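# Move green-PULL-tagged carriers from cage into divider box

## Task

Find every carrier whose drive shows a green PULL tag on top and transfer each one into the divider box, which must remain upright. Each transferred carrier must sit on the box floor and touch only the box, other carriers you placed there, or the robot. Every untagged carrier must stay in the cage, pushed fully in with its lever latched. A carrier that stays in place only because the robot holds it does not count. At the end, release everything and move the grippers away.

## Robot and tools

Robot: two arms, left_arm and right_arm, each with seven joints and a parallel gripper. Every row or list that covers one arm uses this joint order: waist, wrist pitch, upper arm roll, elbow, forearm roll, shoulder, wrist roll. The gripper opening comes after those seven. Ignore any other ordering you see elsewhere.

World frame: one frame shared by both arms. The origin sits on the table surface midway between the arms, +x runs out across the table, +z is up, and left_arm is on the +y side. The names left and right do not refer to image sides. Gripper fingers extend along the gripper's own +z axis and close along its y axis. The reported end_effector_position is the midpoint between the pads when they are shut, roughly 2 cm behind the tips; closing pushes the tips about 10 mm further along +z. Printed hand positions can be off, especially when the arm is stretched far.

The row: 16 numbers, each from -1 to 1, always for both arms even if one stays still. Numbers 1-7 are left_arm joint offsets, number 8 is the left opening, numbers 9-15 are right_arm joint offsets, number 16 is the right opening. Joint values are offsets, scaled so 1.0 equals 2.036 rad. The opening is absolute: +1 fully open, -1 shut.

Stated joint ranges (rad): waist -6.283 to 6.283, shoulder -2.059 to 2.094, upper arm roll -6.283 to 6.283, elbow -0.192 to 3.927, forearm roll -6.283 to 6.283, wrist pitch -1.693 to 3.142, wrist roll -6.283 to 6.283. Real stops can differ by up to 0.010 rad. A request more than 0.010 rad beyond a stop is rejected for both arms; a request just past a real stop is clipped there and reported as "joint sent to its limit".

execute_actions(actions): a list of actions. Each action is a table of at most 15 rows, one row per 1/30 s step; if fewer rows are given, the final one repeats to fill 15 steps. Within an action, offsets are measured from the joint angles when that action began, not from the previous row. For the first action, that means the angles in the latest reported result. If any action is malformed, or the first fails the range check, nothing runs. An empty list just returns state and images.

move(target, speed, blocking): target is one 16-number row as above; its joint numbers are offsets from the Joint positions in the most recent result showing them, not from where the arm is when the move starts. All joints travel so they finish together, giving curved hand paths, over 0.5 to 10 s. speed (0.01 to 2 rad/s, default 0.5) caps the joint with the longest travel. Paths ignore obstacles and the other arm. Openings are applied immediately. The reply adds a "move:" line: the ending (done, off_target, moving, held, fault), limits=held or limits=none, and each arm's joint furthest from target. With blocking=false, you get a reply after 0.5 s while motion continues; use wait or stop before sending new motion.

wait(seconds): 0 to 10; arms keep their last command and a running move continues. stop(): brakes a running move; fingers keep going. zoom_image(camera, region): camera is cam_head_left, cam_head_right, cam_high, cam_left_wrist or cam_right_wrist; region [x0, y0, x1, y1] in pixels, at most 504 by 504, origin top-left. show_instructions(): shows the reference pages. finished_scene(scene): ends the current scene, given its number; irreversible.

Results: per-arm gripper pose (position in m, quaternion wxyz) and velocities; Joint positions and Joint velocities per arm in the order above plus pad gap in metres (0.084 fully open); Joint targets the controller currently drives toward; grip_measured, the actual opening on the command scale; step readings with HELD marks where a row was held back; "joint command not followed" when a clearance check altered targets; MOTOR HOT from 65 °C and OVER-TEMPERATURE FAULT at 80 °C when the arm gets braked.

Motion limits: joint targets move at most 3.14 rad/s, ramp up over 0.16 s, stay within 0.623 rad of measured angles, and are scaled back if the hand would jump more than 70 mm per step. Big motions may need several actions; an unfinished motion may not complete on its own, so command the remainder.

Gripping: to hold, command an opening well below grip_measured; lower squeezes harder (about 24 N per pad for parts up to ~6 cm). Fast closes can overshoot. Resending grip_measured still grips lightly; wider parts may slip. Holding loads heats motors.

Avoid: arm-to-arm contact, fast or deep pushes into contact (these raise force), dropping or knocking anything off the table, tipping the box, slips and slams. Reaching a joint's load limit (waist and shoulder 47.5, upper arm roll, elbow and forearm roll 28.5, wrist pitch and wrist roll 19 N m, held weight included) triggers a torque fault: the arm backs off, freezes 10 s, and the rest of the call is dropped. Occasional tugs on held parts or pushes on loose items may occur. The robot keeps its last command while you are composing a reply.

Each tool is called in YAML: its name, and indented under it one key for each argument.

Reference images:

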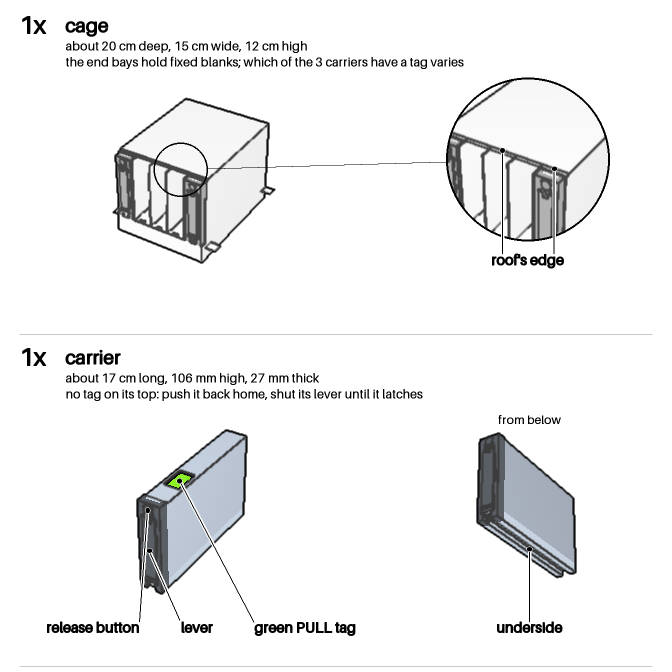

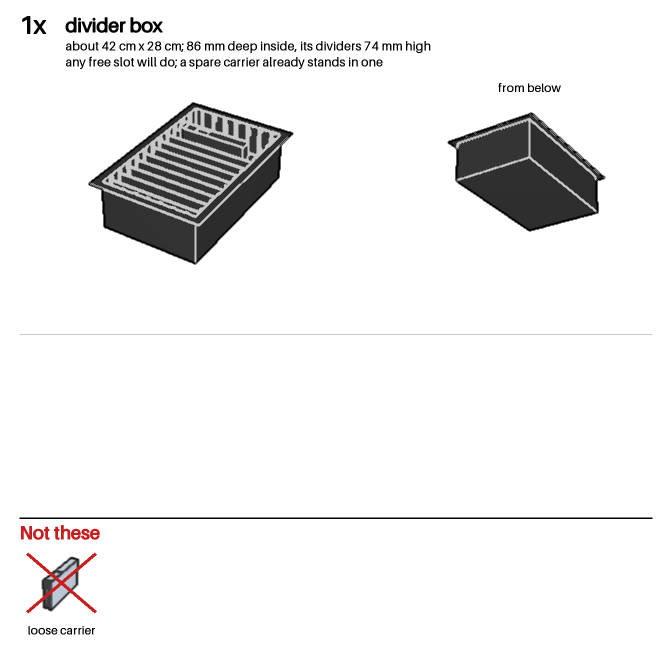

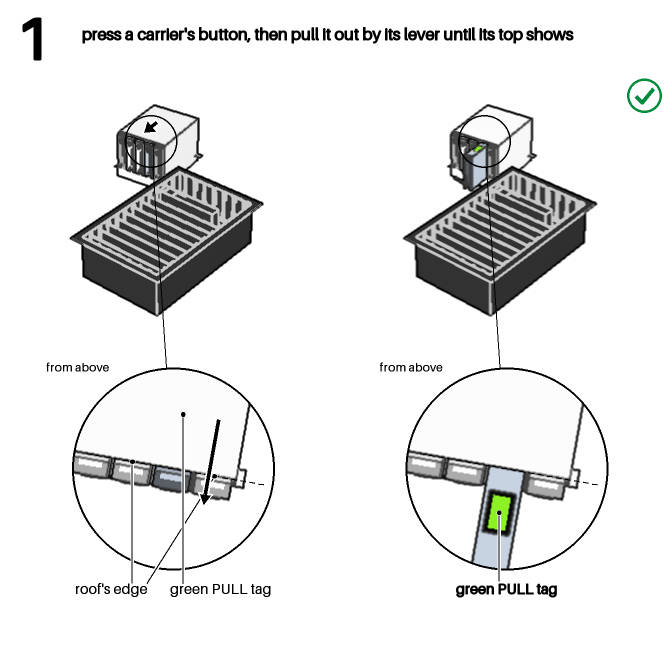

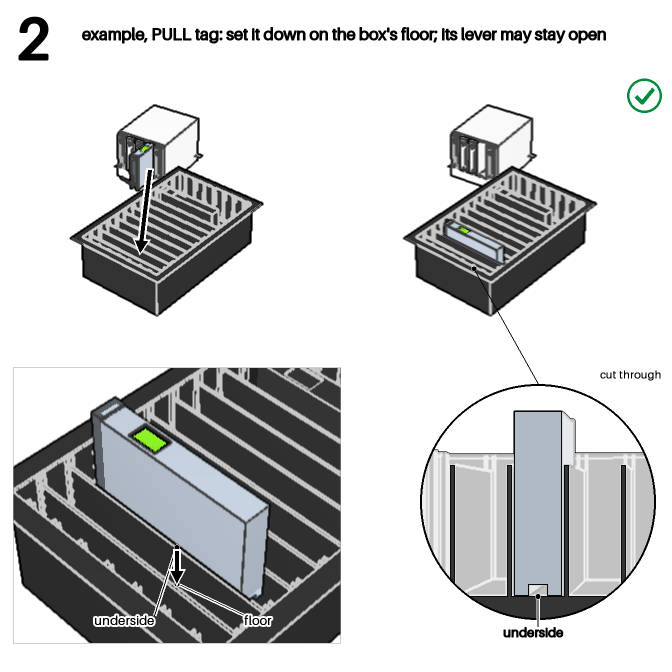

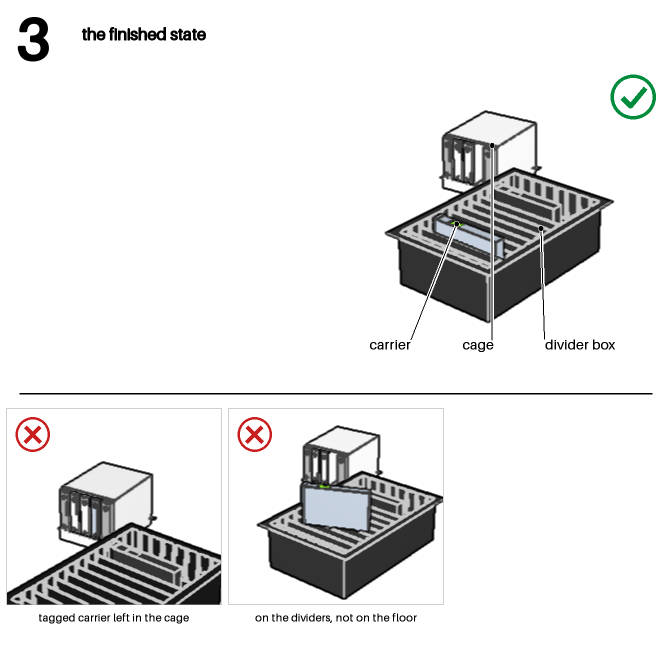

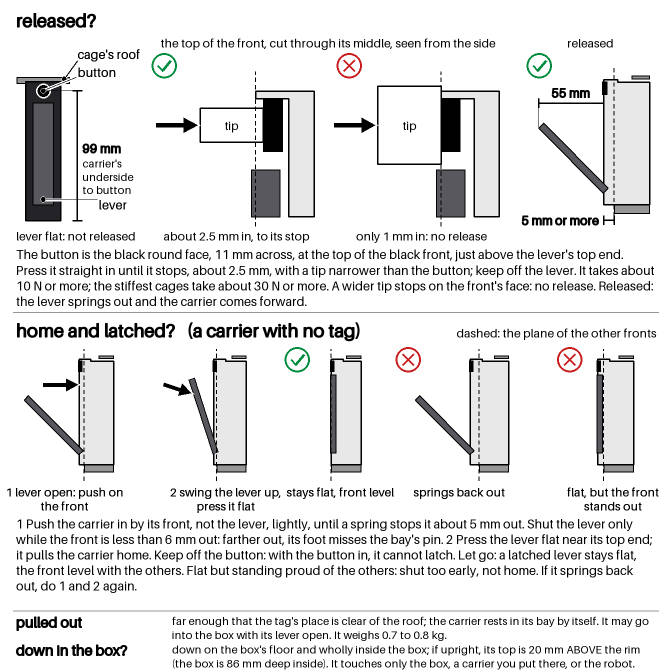

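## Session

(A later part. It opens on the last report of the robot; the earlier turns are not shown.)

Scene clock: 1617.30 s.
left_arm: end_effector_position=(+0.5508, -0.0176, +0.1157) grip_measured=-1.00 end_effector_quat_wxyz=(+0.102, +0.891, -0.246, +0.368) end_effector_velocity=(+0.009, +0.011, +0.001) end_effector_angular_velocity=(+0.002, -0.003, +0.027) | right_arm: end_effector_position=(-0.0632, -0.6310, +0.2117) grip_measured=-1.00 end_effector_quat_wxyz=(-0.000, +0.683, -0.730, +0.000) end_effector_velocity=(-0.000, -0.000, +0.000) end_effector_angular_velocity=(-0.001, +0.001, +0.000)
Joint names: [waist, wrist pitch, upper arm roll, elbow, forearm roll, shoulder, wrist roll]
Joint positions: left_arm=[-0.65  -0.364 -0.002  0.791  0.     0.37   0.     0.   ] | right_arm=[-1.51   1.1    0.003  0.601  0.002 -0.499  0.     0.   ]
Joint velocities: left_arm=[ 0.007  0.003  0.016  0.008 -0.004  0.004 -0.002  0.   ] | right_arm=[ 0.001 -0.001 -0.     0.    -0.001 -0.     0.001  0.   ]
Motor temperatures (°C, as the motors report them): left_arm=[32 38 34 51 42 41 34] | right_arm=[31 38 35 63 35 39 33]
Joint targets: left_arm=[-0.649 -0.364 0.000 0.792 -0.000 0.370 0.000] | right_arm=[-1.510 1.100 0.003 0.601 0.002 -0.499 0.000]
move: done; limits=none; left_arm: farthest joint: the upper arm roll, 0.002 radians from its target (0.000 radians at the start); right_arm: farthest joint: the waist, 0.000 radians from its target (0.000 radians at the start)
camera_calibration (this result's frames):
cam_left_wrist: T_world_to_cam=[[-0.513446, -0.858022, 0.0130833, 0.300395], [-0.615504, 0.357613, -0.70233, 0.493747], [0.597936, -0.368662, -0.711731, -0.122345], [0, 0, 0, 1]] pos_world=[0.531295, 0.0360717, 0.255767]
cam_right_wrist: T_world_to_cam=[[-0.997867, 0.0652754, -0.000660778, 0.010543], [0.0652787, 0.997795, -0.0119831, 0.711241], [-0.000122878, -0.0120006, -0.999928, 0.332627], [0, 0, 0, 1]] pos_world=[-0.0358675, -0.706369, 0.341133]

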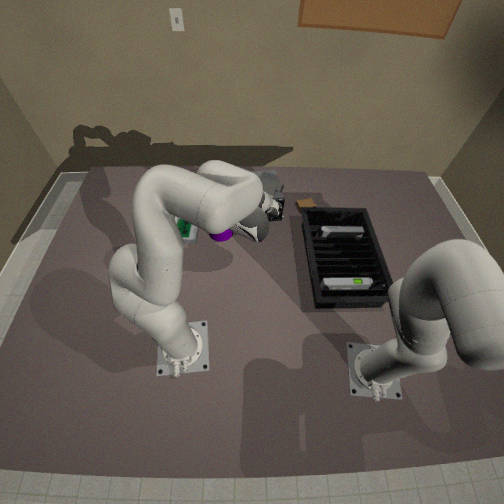

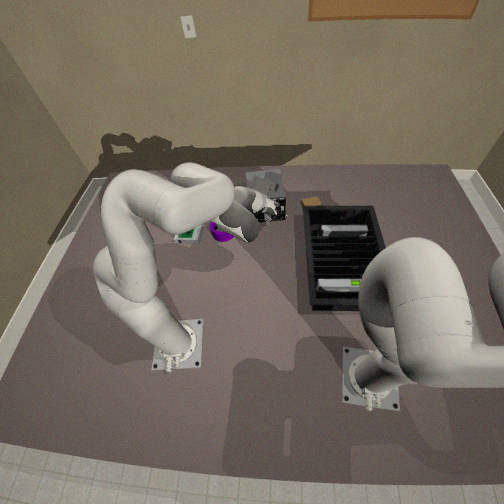

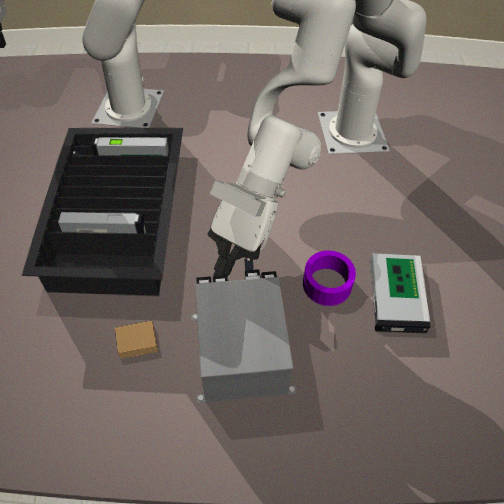

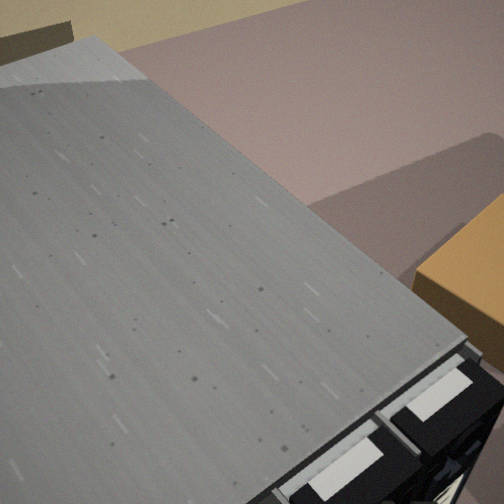

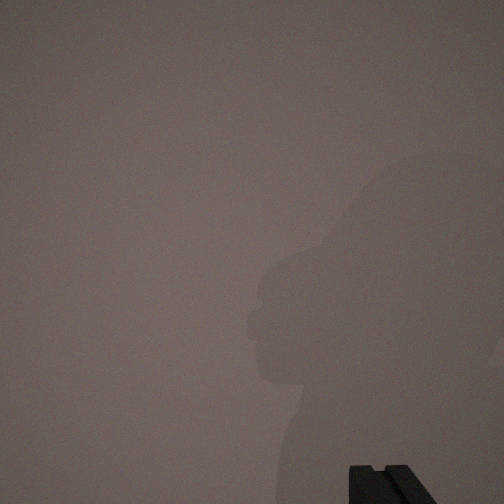

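move:
  target: [0.0024,0.0025,0.001,0.0064,0,0.0034,0,-1, 0,0,0,0,0,0,0,-1]
  speed: 0.02

Scene clock: 1621.30 s.
left_arm: end_effector_position=(+0.5540, -0.0182, +0.1156) grip_measured=-1.00 end_effector_quat_wxyz=(+0.102, +0.891, -0.245, +0.368) end_effector_velocity=(+0.000, -0.001, +0.000) end_effector_angular_velocity=(-0.003, +0.001, +0.001) | right_arm: end_effector_position=(-0.0632, -0.6310, +0.2117) grip_measured=-1.00 end_effector_quat_wxyz=(-0.000, +0.683, -0.730, +0.000) end_effector_velocity=(-0.000, -0.000, +0.000) end_effector_angular_velocity=(-0.001, +0.001, +0.001)
Joint names: [waist, wrist pitch, upper arm roll, elbow, forearm roll, shoulder, wrist roll]
Joint positions: left_arm=[-0.646 -0.358 -0.004  0.803  0.     0.377  0.     0.   ] | right_arm=[-1.51   1.1    0.003  0.601  0.002 -0.499  0.     0.   ]
Joint velocities: left_arm=[ 0.003  0.001 -0.005  0.003 -0.001  0.002 -0.001  0.   ] | right_arm=[-0.    -0.    -0.     0.001 -0.001 -0.    -0.001  0.   ]
Motor temperatures (°C, as the motors report them): left_arm=[32 39 35 53 42 41 34] | right_arm=[31 38 35 63 35 39 33]
Joint targets: left_arm=[-0.645 -0.359 0.000 0.804 0.000 0.377 0.000] | right_arm=[-1.510 1.100 0.003 0.601 0.002 -0.499 0.000]
move: done; limits=none; left_arm: farthest joint: the upper arm roll, 0.004 radians from its target (0.000 radians at the start); right_arm: farthest joint: the waist, 0.000 radians from its target (0.000 radians at the start)
camera_calibration (this result's frames):
cam_left_wrist: T_world_to_cam=[[-0.511686, -0.85906, 0.0138828, 0.300473], [-0.616799, 0.356042, -0.701992, 0.496484], [0.59811, -0.367762, -0.71205, -0.124559], [0, 0, 0, 1]] pos_world=[0.534479, 0.0355469, 0.255664]
cam_right_wrist: T_world_to_cam=[[-0.997867, 0.0652754, -0.000660754, 0.010543], [0.0652786, 0.997795, -0.0119829, 0.711241], [-0.000122893, -0.0120005, -0.999928, 0.332627], [0, 0, 0, 1]] pos_world=[-0.0358675, -0.706369, 0.341133]

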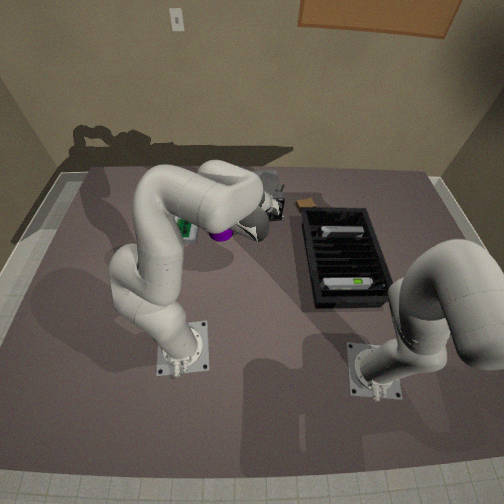

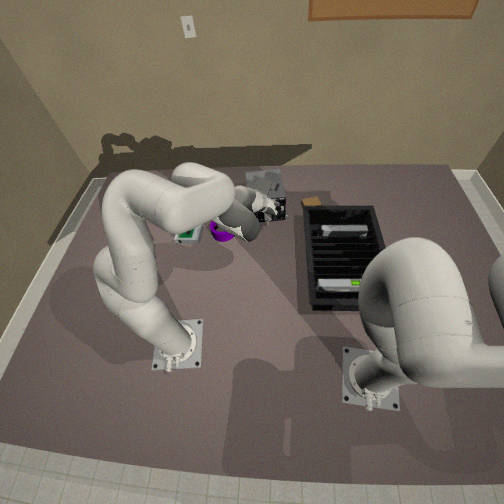

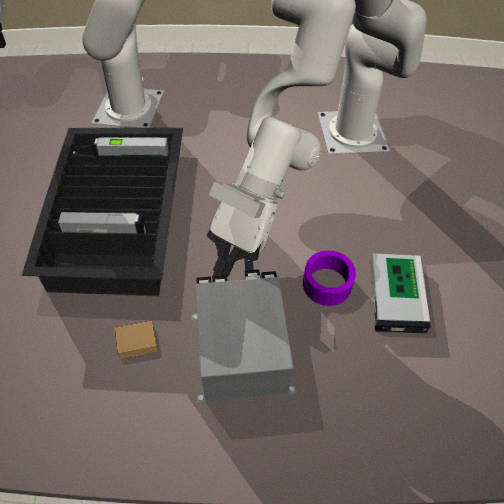

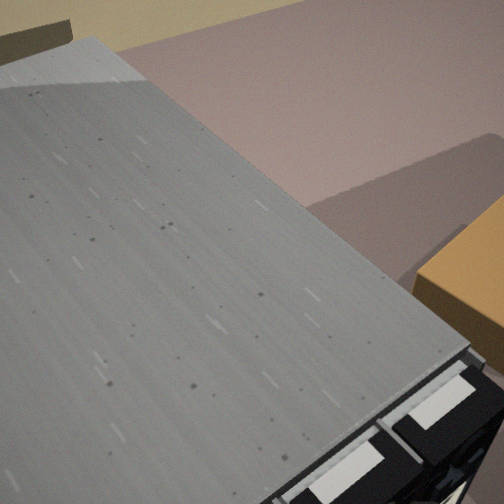

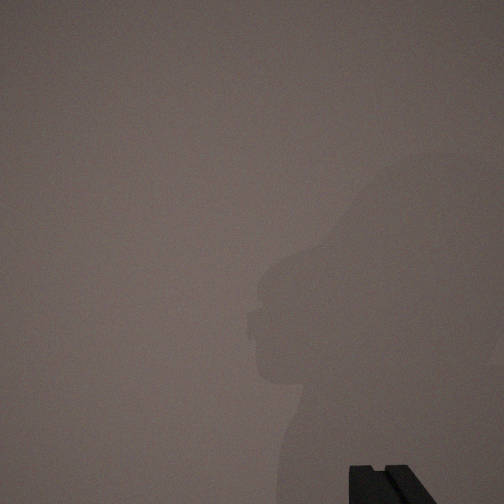

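move:
  target: [-0.011,-0.0148,0.002,-0.033,0,-0.0189,0,-1, 0,0,0,0,0,0,0,-1]
  speed: 0.05

Scene clock: 1625.73 s.
left_arm: end_effector_position=(+0.5332, -0.0181, +0.1157) grip_measured=-1.00 end_effector_quat_wxyz=(+0.105, +0.889, -0.253, +0.368) end_effector_velocity=(+0.001, +0.001, +0.001) end_effector_angular_velocity=(-0.001, -0.001, +0.003) | right_arm: end_effector_position=(-0.0632, -0.6310, +0.2117) grip_measured=-1.00 end_effector_quat_wxyz=(-0.000, +0.683, -0.730, +0.000) end_effector_velocity=(-0.000, +0.000, -0.000) end_effector_angular_velocity=(+0.001, +0.000, -0.000)
Joint names: [waist, wrist pitch, upper arm roll, elbow, forearm roll, shoulder, wrist roll]
Joint positions: left_arm=[-0.668 -0.388 -0.     0.735  0.     0.339  0.     0.   ] | right_arm=[-1.51   1.1    0.003  0.601  0.002 -0.499  0.     0.   ]
Joint velocities: left_arm=[ 0.001 -0.     0.002 -0.002 -0.    -0.003 -0.001  0.   ] | right_arm=[-0.001  0.     0.    -0.    -0.    -0.    -0.001  0.   ]
Motor temperatures (°C, as the motors report them): left_arm=[32 39 36 55 42 41 34] | right_arm=[31 38 35 63 35 39 33]
Joint targets: left_arm=[-0.668 -0.388 -0.000 0.735 0.000 0.339 0.000] | right_arm=[-1.510 1.100 0.003 0.601 0.002 -0.499 0.000]
move: done; limits=none; left_arm: farthest joint: the waist, 0.000 radians from its target (0.023 radians at the start); right_arm: farthest joint: the waist, 0.000 radians from its target (0.000 radians at the start)
camera_calibration (this result's frames):
cam_left_wrist: T_world_to_cam=[[-0.527519, -0.849453, 0.0123902, 0.2987], [-0.608893, 0.367878, -0.70279, 0.47977], [0.592429, -0.37828, -0.711289, -0.109295], [0, 0, 0, 1]] pos_world=[0.514448, 0.0358911, 0.255737]
cam_right_wrist: T_world_to_cam=[[-0.997867, 0.0652754, -0.000660801, 0.010543], [0.0652786, 0.997795, -0.0119831, 0.711241], [-0.00012286, -0.0120007, -0.999928, 0.332627], [0, 0, 0, 1]] pos_world=[-0.0358675, -0.706369, 0.341133]

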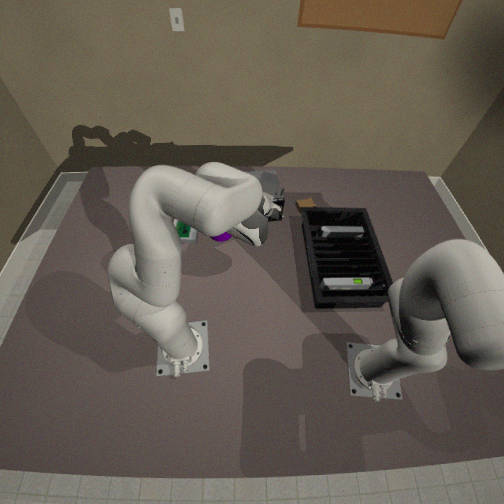

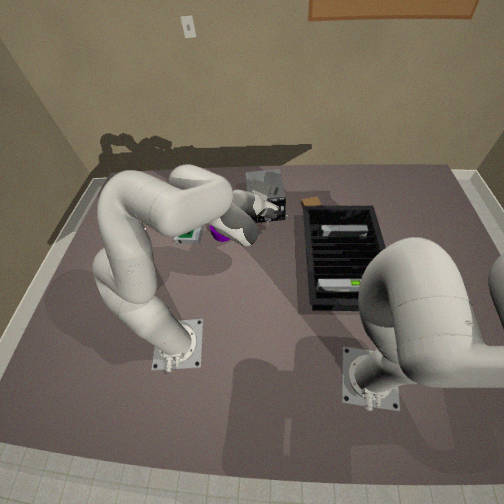

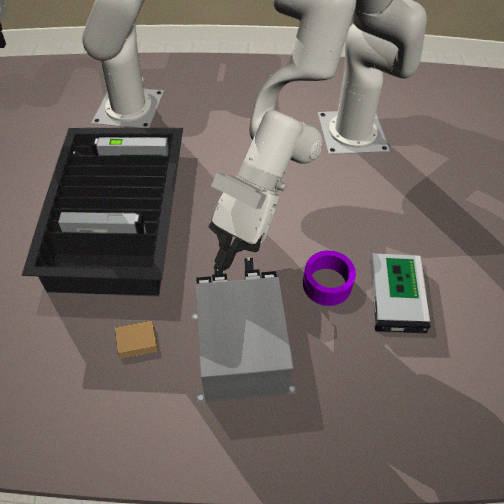

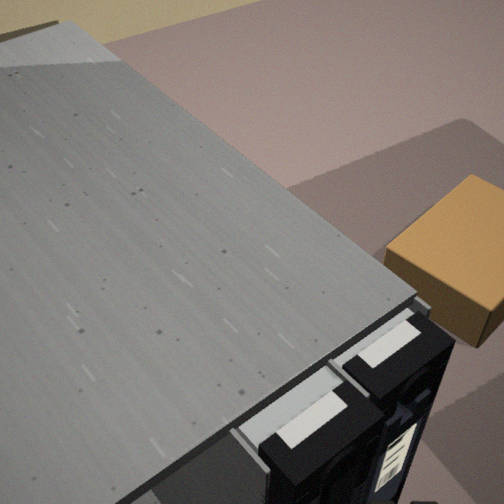

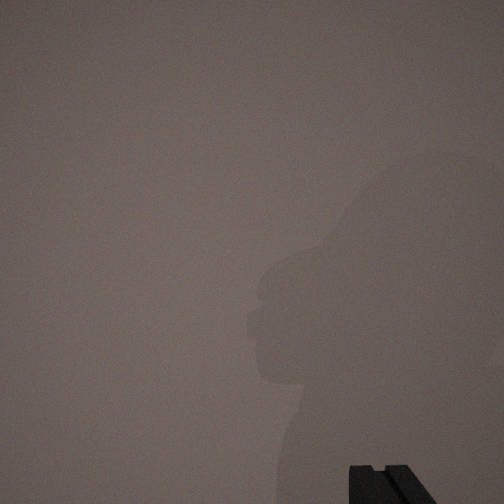

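move:
  target: [0,0.0354,0,-0.0693,0,-0.1149,0,-1, 0,0,0,0,0,0,0,-1]
  speed: 0.15

Scene clock: 1630.63 s.
left_arm: end_effector_position=(+0.5028, +0.0008, +0.1675) grip_measured=-1.00 end_effector_quat_wxyz=(+0.107, +0.885, -0.252, +0.377) end_effector_velocity=(-0.000, +0.001, +0.001) end_effector_angular_velocity=(+0.000, -0.001, -0.000) | right_arm: end_effector_position=(-0.0632, -0.6310, +0.2117) grip_measured=-1.00 end_effector_quat_wxyz=(-0.000, +0.683, -0.730, +0.000) end_effector_velocity=(+0.001, -0.001, +0.001) end_effector_angular_velocity=(-0.002, -0.000, +0.001)
Joint names: [waist, wrist pitch, upper arm roll, elbow, forearm roll, shoulder, wrist roll]
Joint positions: left_arm=[-0.668 -0.316 -0.     0.595  0.     0.105  0.     0.   ] | right_arm=[-1.51   1.1    0.003  0.601  0.002 -0.499  0.     0.   ]
Joint velocities: left_arm=[ 0.     0.001  0.    -0.001  0.    -0.003  0.001  0.   ] | right_arm=[ 0.002 -0.001 -0.001  0.001  0.    -0.     0.     0.   ]
Motor temperatures (°C, as the motors report them): left_arm=[32 39 35 55 42 41 34] | right_arm=[31 38 35 63 35 39 33]
Joint targets: left_arm=[-0.668 -0.316 -0.000 0.594 0.000 0.105 0.000] | right_arm=[-1.510 1.100 0.003 0.601 0.002 -0.499 0.000]
move: done; limits=none; left_arm: farthest joint: the elbow, 0.001 radians from its target (0.141 radians at the start); right_arm: farthest joint: the waist, 0.000 radians from its target (0.000 radians at the start)
camera_calibration (this result's frames):
cam_left_wrist: T_world_to_cam=[[-0.527717, -0.849331, 0.0123201, 0.298153], [-0.59648, 0.360208, -0.71726, 0.486887], [0.604754, -0.385859, -0.696696, -0.0559117], [0, 0, 0, 1]] pos_world=[0.481572, 0.0562763, 0.306598]
cam_right_wrist: T_world_to_cam=[[-0.997867, 0.0652751, -0.000660774, 0.0105429], [0.0652784, 0.997795, -0.0119832, 0.711241], [-0.00012289, -0.0120008, -0.999928, 0.332627], [0, 0, 0, 1]] pos_world=[-0.0358674, -0.706369, 0.341133]

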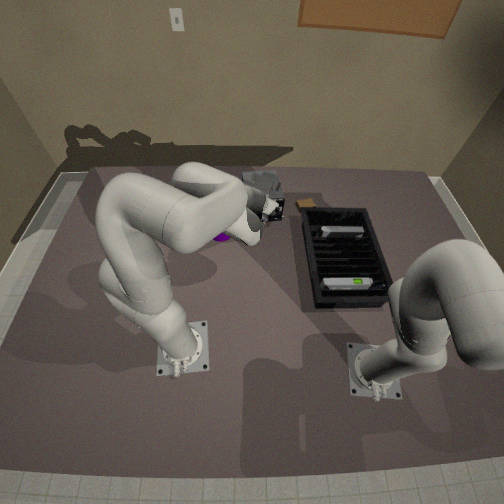

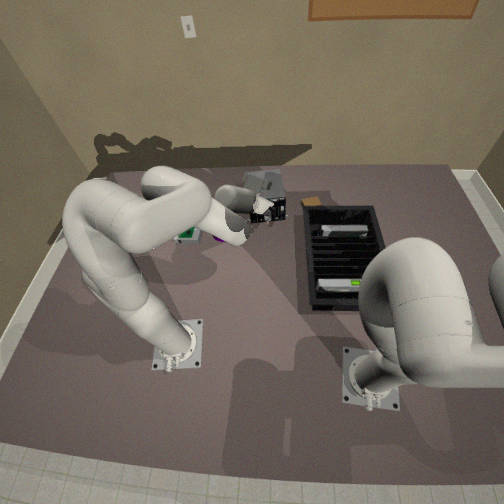

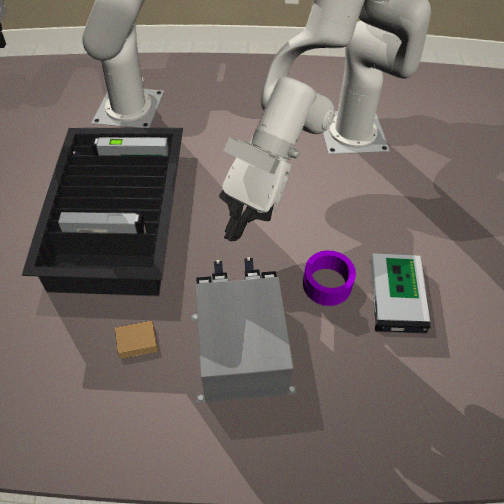

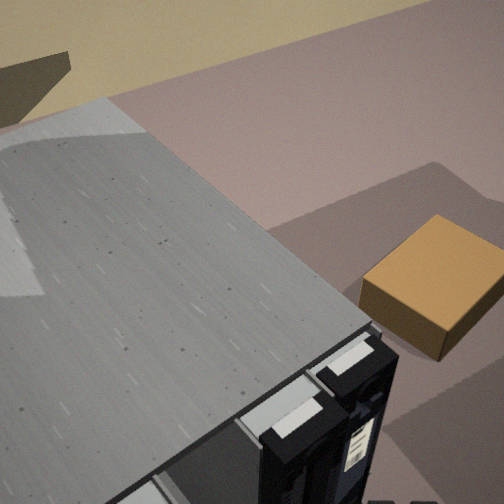

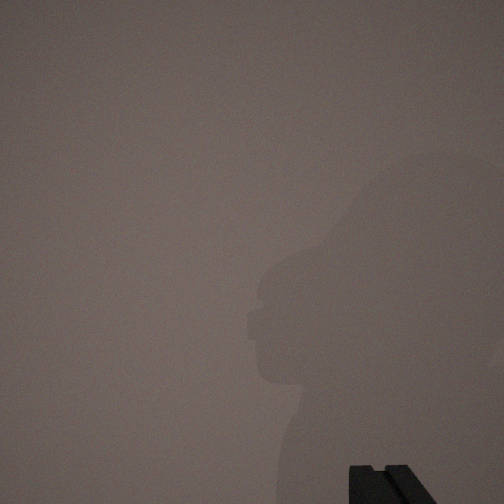

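move:
  target: [0.029,0.6455,0,0.3435,0,0.0939,-0.3027,0, 0,-0.96,0,-0.209,0,0.334,0,-1]
  speed: 0.6

Scene clock: 1689.07 s.
left_arm: end_effector_position=(+0.5146, +0.0312, +0.1596) grip_measured=-0.01 end_effector_quat_wxyz=(-0.000, +0.998, +0.060, -0.000) end_effector_velocity=(-0.000, +0.000, -0.000) end_effector_angular_velocity=(+0.001, +0.003, +0.001) | right_arm: end_effector_position=(-0.0702, -0.7275, +0.0939) grip_measured=-1.00 end_effector_quat_wxyz=(+0.301, +0.622, -0.666, +0.281) end_effector_velocity=(+0.000, +0.001, -0.000) end_effector_angular_velocity=(+0.000, +0.000, +0.001)
Joint names: [waist, wrist pitch, upper arm roll, elbow, forearm roll, shoulder, wrist roll]
Joint positions: left_arm=[-0.609  0.998 -0.     1.294  0.     0.296 -0.616  0.044] | right_arm=[-1.51  -0.854  0.003  0.176  0.002  0.18   0.     0.   ]
Joint velocities: left_arm=[ 0.     0.003 -0.     0.     0.     0.    -0.001  0.   ] | right_arm=[-0.001 -0.002  0.    -0.001 -0.002  0.001 -0.     0.   ]
Motor temperatures (°C, as the motors report them): left_arm=[32 38 34 52 42 41 34] | right_arm=[31 38 35 62 35 39 33]
Joint targets: left_arm=[-0.609 0.998 -0.000 1.294 0.000 0.297 -0.616] | right_arm=[-1.510 -0.854 0.003 0.175 0.002 0.181 0.000]
move: done; limits=none; left_arm: farthest joint: the elbow, 0.001 radians from its target (0.700 radians at the start); right_arm: farthest joint: the shoulder, 0.001 radians from its target (0.680 radians at the start)
camera_calibration (this result's frames):
cam_left_wrist: T_world_to_cam=[[0.128232, -0.991708, 0.00849777, -0.0022027], [-0.991734, -0.128187, 0.00565032, 0.580643], [-0.00451416, -0.00915208, -0.999948, 0.293311], [0, 0, 0, 1]] pos_world=[0.57745, 0.074931, 0.290034]
cam_right_wrist: T_world_to_cam=[[-0.997783, 0.0665506, 0.000524851, 0.0106146], [0.0429751, 0.650301, -0.75846, 0.622332], [-0.0508173, -0.756756, -0.651719, -0.364389], [0, 0, 0, 1]] pos_world=[-0.0346709, -0.681163, 0.23453]

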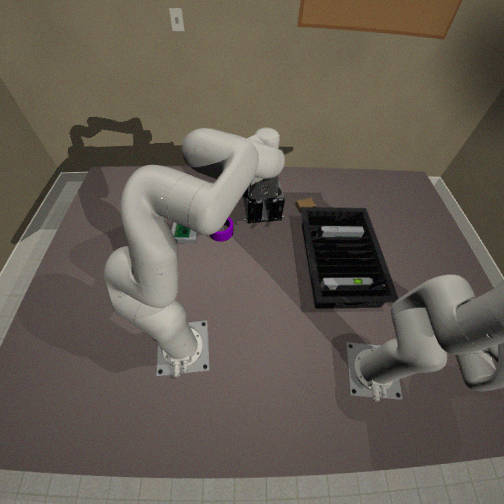

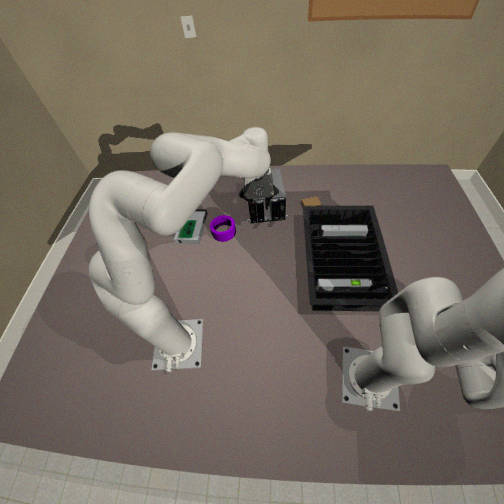

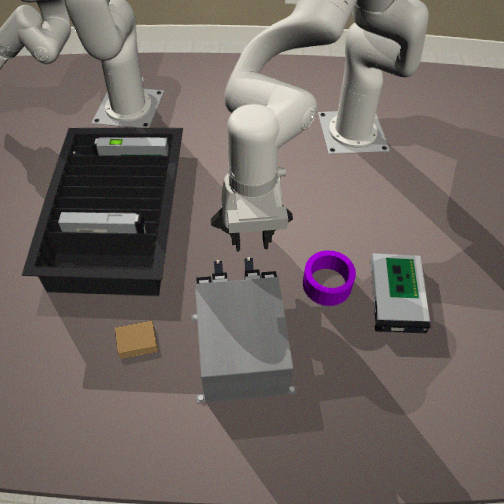

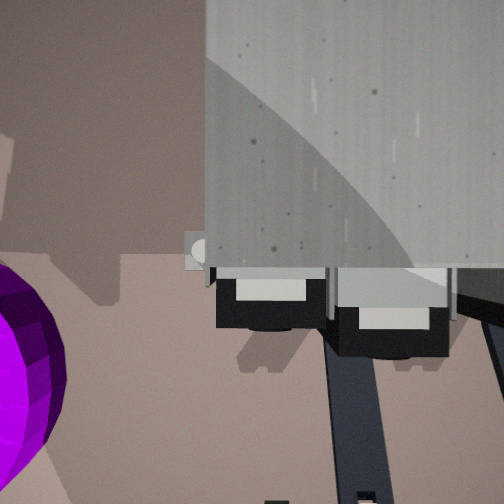

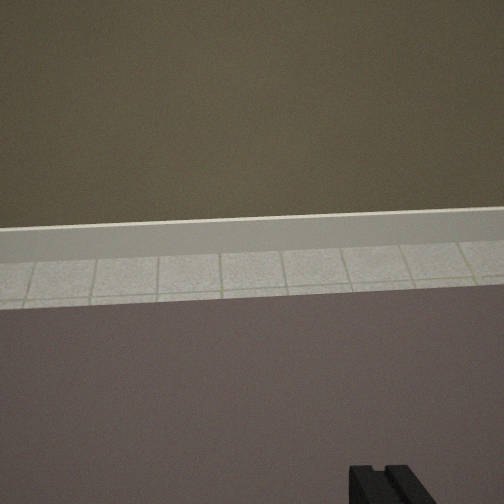

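move:
  target: [0,-0.1107,0,-0.0425,0,0.0681,0,0, 0,0,0,0,0,0,0,-1]
  speed: 0.12

Scene clock: 1697.77 s.
left_arm: end_effector_position=(+0.5148, +0.0311, +0.0680) grip_measured=-0.01 end_effector_quat_wxyz=(-0.000, +0.998, +0.060, +0.000) end_effector_velocity=(-0.000, +0.001, -0.002) end_effector_angular_velocity=(+0.001, +0.001, +0.001) | right_arm: end_effector_position=(-0.0702, -0.7275, +0.0939) grip_measured=-1.00 end_effector_quat_wxyz=(+0.301, +0.622, -0.666, +0.281) end_effector_velocity=(-0.000, -0.000, +0.000) end_effector_angular_velocity=(-0.000, +0.001, -0.001)
Joint names: [waist, wrist pitch, upper arm roll, elbow, forearm roll, shoulder, wrist roll]
Joint positions: left_arm=[-0.609  0.773 -0.     1.207  0.     0.435 -0.616  0.044] | right_arm=[-1.51  -0.854  0.003  0.176  0.002  0.18   0.     0.   ]
Joint velocities: left_arm=[ 0.001 -0.003  0.    -0.002  0.     0.002 -0.001 -0.   ] | right_arm=[-0.    -0.    -0.     0.     0.001 -0.    -0.001  0.   ]
Motor temperatures (°C, as the motors report them): left_arm=[32 38 34 53 42 42 34] | right_arm=[31 38 35 60 35 39 33]
Joint targets: left_arm=[-0.609 0.772 -0.000 1.207 0.000 0.435 -0.616] | right_arm=[-1.510 -0.854 0.003 0.176 0.002 0.180 0.000]
move: done; limits=none; left_arm: farthest joint: the waist, 0.000 radians from its target (0.000 radians at the start); right_arm: farthest joint: the waist, 0.000 radians from its target (0.000 radians at the start)
camera_calibration (this result's frames):
cam_left_wrist: T_world_to_cam=[[0.128138, -0.991716, 0.00892299, -0.00154821], [-0.991748, -0.128095, 0.00519846, 0.581344], [-0.00401241, -0.00951548, -0.999947, 0.201479], [0, 0, 0, 1]] pos_world=[0.577553, 0.074849, 0.19846]
cam_right_wrist: T_world_to_cam=[[-0.997783, 0.0665504, 0.000525007, 0.0106145], [0.0429749, 0.650301, -0.75846, 0.622332], [-0.0508173, -0.756756, -0.651719, -0.364389], [0, 0, 0, 1]] pos_world=[-0.0346709, -0.681163, 0.234529]

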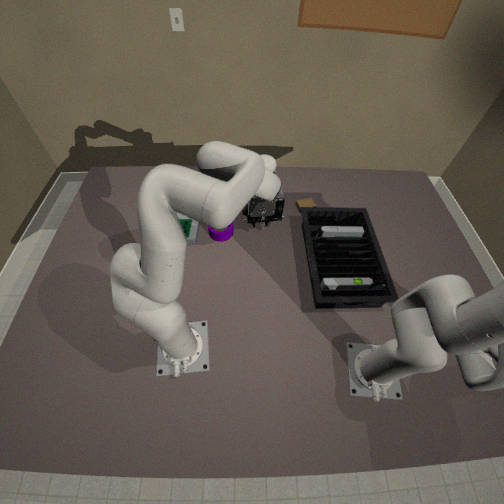

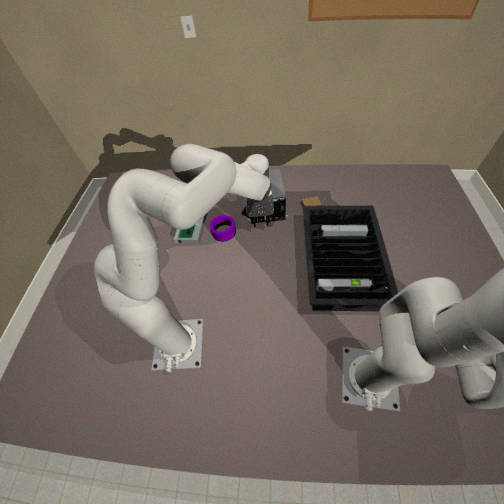

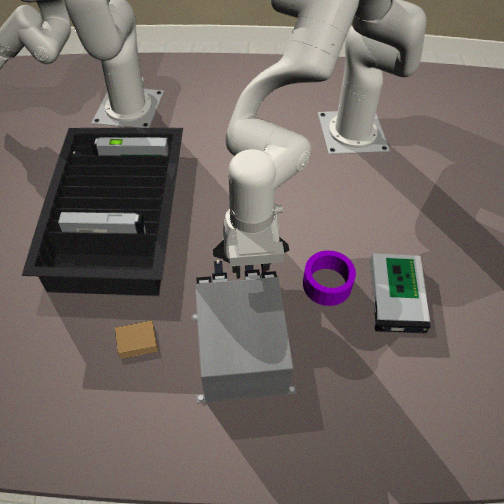

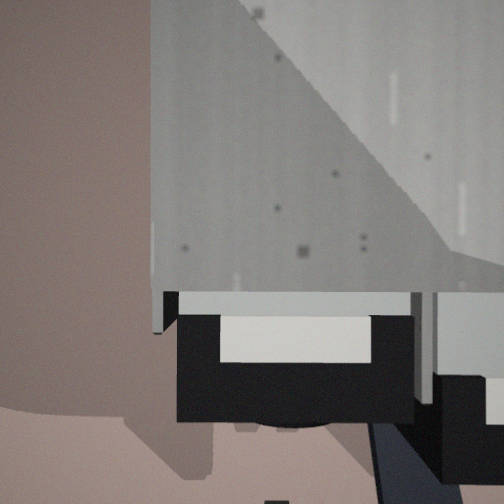

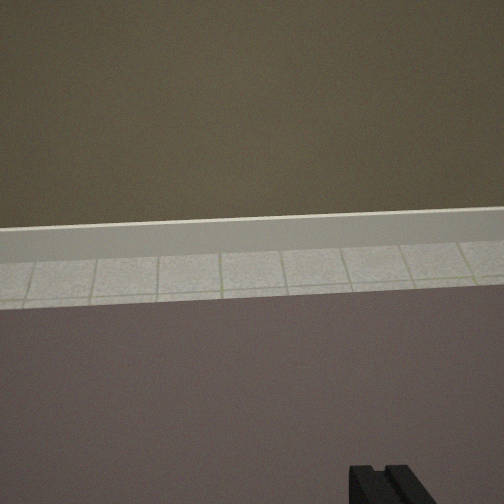

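execute_actions:
  actions:
    - [[0,0,0,0,0,0,0,-0.15,0,0,0,0,0,0,0,-1],[0,0,0,0,0,0,0,-0.2,0,0,0,0,0,0,0,-1],[0,0,0,0,0,0,0,-0.27,0,0,0,0,0,0,0,-1],[0,0,0,0,0,0,0,-0.34,0,0,0,0,0,0,0,-1],[0,0,0,0,0,0,0,-0.4,0,0,0,0,0,0,0,-1],[0,0,0,0,0,0,0,-0.46,0,0,0,0,0,0,0,-1],[0,0,0,0,0,0,0,-0.52,0,0,0,0,0,0,0,-1],[0,0,0,0,0,0,0,-0.58,0,0,0,0,0,0,0,-1],[0,0,0,0,0,0,0,-0.63,0,0,0,0,0,0,0,-1],[0,0,0,0,0,0,0,-0.68,0,0,0,0,0,0,0,-1],[0,0,0,0,0,0,0,-0.74,0,0,0,0,0,0,0,-1],[0,0,0,0,0,0,0,-0.8,0,0,0,0,0,0,0,-1],[0,0,0,0,0,0,0,-0.87,0,0,0,0,0,0,0,-1],[0,0,0,0,0,0,0,-0.94,0,0,0,0,0,0,0,-1],[0,0,0,0,0,0,0,-1,0,0,0,0,0,0,0,-1]]
    - [[0,0,0,0,0,0,0,-1,0,0,0,0,0,0,0,-1]]

Scene clock: 1704.30 s.
left_arm: end_effector_position=(+0.5146, +0.0299, +0.0682) grip_measured=-0.64 end_effector_quat_wxyz=(+0.000, +0.998, +0.059, +0.000) end_effector_velocity=(+0.000, +0.000, -0.000) end_effector_angular_velocity=(-0.000, -0.001, +0.002) | right_arm: end_effector_position=(-0.0702, -0.7275, +0.0939) grip_measured=-1.00 end_effector_quat_wxyz=(+0.301, +0.622, -0.666, +0.281) end_effector_velocity=(-0.000, +0.000, +0.000) end_effector_angular_velocity=(-0.000, -0.001, -0.001)
Joint names: [waist, wrist pitch, upper arm roll, elbow, forearm roll, shoulder, wrist roll]
Joint positions: left_arm=[-0.61   0.772 -0.001  1.208  0.     0.435 -0.616  0.016] | right_arm=[-1.51  -0.854  0.003  0.176  0.002  0.18   0.     0.   ]
Joint velocities: left_arm=[-0.    -0.002  0.001 -0.001 -0.    -0.    -0.001 -0.   ] | right_arm=[-0.    -0.001 -0.    -0.001 -0.001 -0.     0.001  0.   ]
Motor temperatures (°C, as the motors report them): left_arm=[32 38 34 54 42 42 34] | right_arm=[31 38 35 58 35 39 33]
Joint targets: left_arm=[-0.610 0.772 -0.001 1.208 0.000 0.435 -0.616] | right_arm=[-1.510 -0.854 0.003 0.176 0.002 0.180 0.000]
Step readings (joint positions; steps 1 to 15: 1st action; 16 to 30: 2nd action):
0: left_arm=[-0.609 0.772 -0.000 1.207 0.000 0.435 -0.616] | right_arm=[-1.510 -0.854 0.003 0.176 0.002 0.180 0.000]
1: left_arm=[-0.609 0.772 -0.000 1.207 0.000 0.435 -0.616] | right_arm=[-1.510 -0.854 0.003 0.176 0.002 0.180 0.000]
2: left_arm=[-0.609 0.772 -0.000 1.207 0.000 0.435 -0.616] | right_arm=[-1.510 -0.854 0.003 0.176 0.002 0.180 0.000]
4: left_arm=[-0.609 0.773 -0.000 1.207 0.000 0.435 -0.616] | right_arm=[-1.510 -0.854 0.003 0.176 0.002 0.180 0.000]
8: left_arm=[-0.609 0.773 -0.000 1.207 0.000 0.435 -0.616] | right_arm=[-1.510 -0.854 0.003 0.176 0.002 0.180 0.000]
15: left_arm=[-0.610 0.772 -0.001 1.208 0.000 0.435 -0.616] | right_arm=[-1.510 -0.854 0.003 0.176 0.002 0.180 0.000]
16: left_arm=[-0.610 0.772 -0.001 1.208 0.000 0.435 -0.616] | right_arm=[-1.510 -0.854 0.003 0.176 0.002 0.180 0.000]
17: left_arm=[-0.610 0.772 -0.001 1.208 0.000 0.435 -0.616] | right_arm=[-1.510 -0.854 0.003 0.176 0.002 0.180 0.000]
19: left_arm=[-0.610 0.772 -0.001 1.208 0.000 0.435 -0.616] | right_arm=[-1.510 -0.854 0.003 0.176 0.002 0.180 0.000]
23: left_arm=[-0.610 0.772 -0.001 1.208 0.000 0.435 -0.616] | right_arm=[-1.510 -0.854 0.003 0.176 0.002 0.180 0.000]
30: Joint positions above
camera_calibration (this result's frames):
cam_left_wrist: T_world_to_cam=[[0.126346, -0.991935, 0.0100955, -0.00180099], [-0.99198, -0.126304, 0.00476125, 0.581083], [-0.00344775, -0.0106161, -0.999938, 0.201378], [0, 0, 0, 1]] pos_world=[0.577345, 0.0737444, 0.198617]
cam_right_wrist: T_world_to_cam=[[-0.997783, 0.0665503, 0.00052512, 0.0106144], [0.0429748, 0.650301, -0.75846, 0.622332], [-0.0508173, -0.756756, -0.651719, -0.364388], [0, 0, 0, 1]] pos_world=[-0.0346709, -0.681163, 0.234529]

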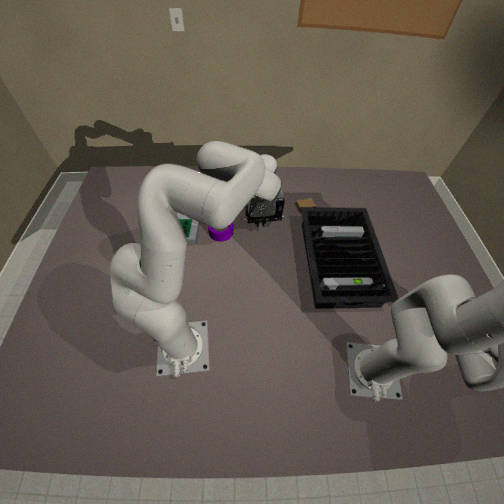

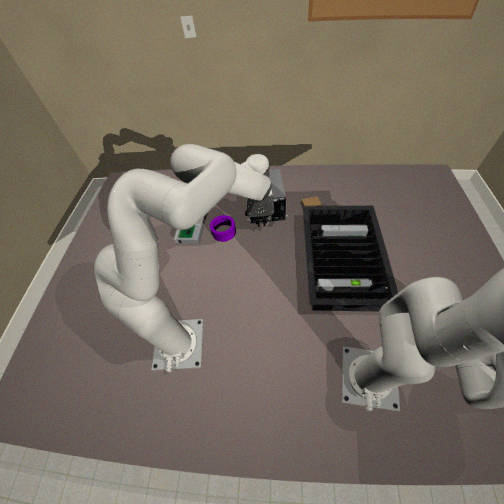

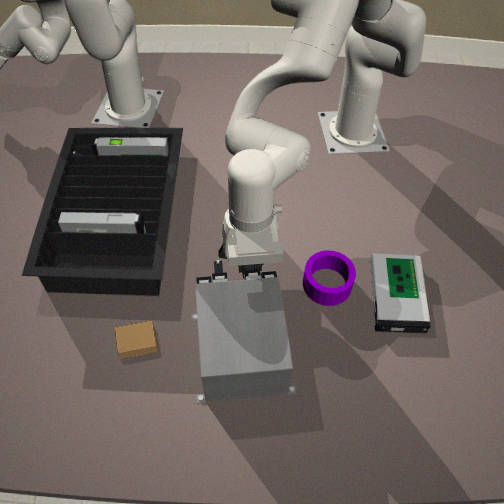

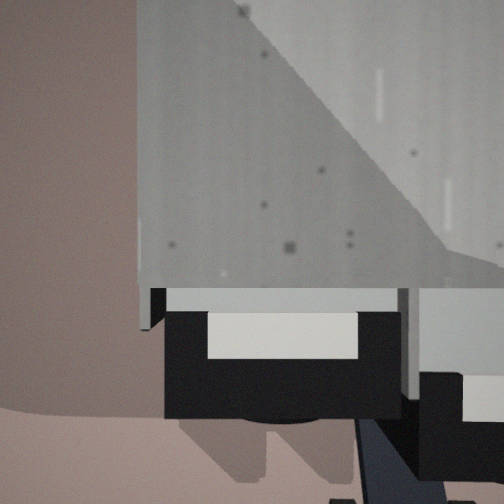

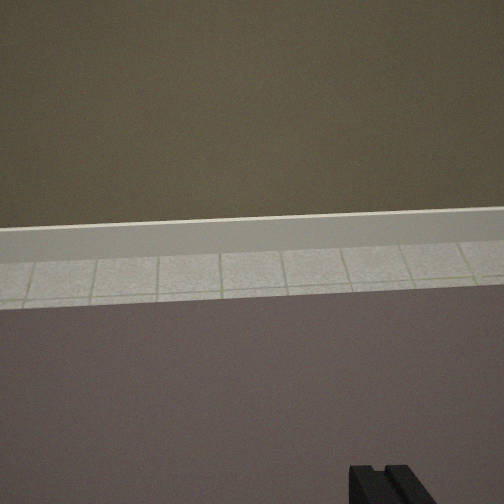

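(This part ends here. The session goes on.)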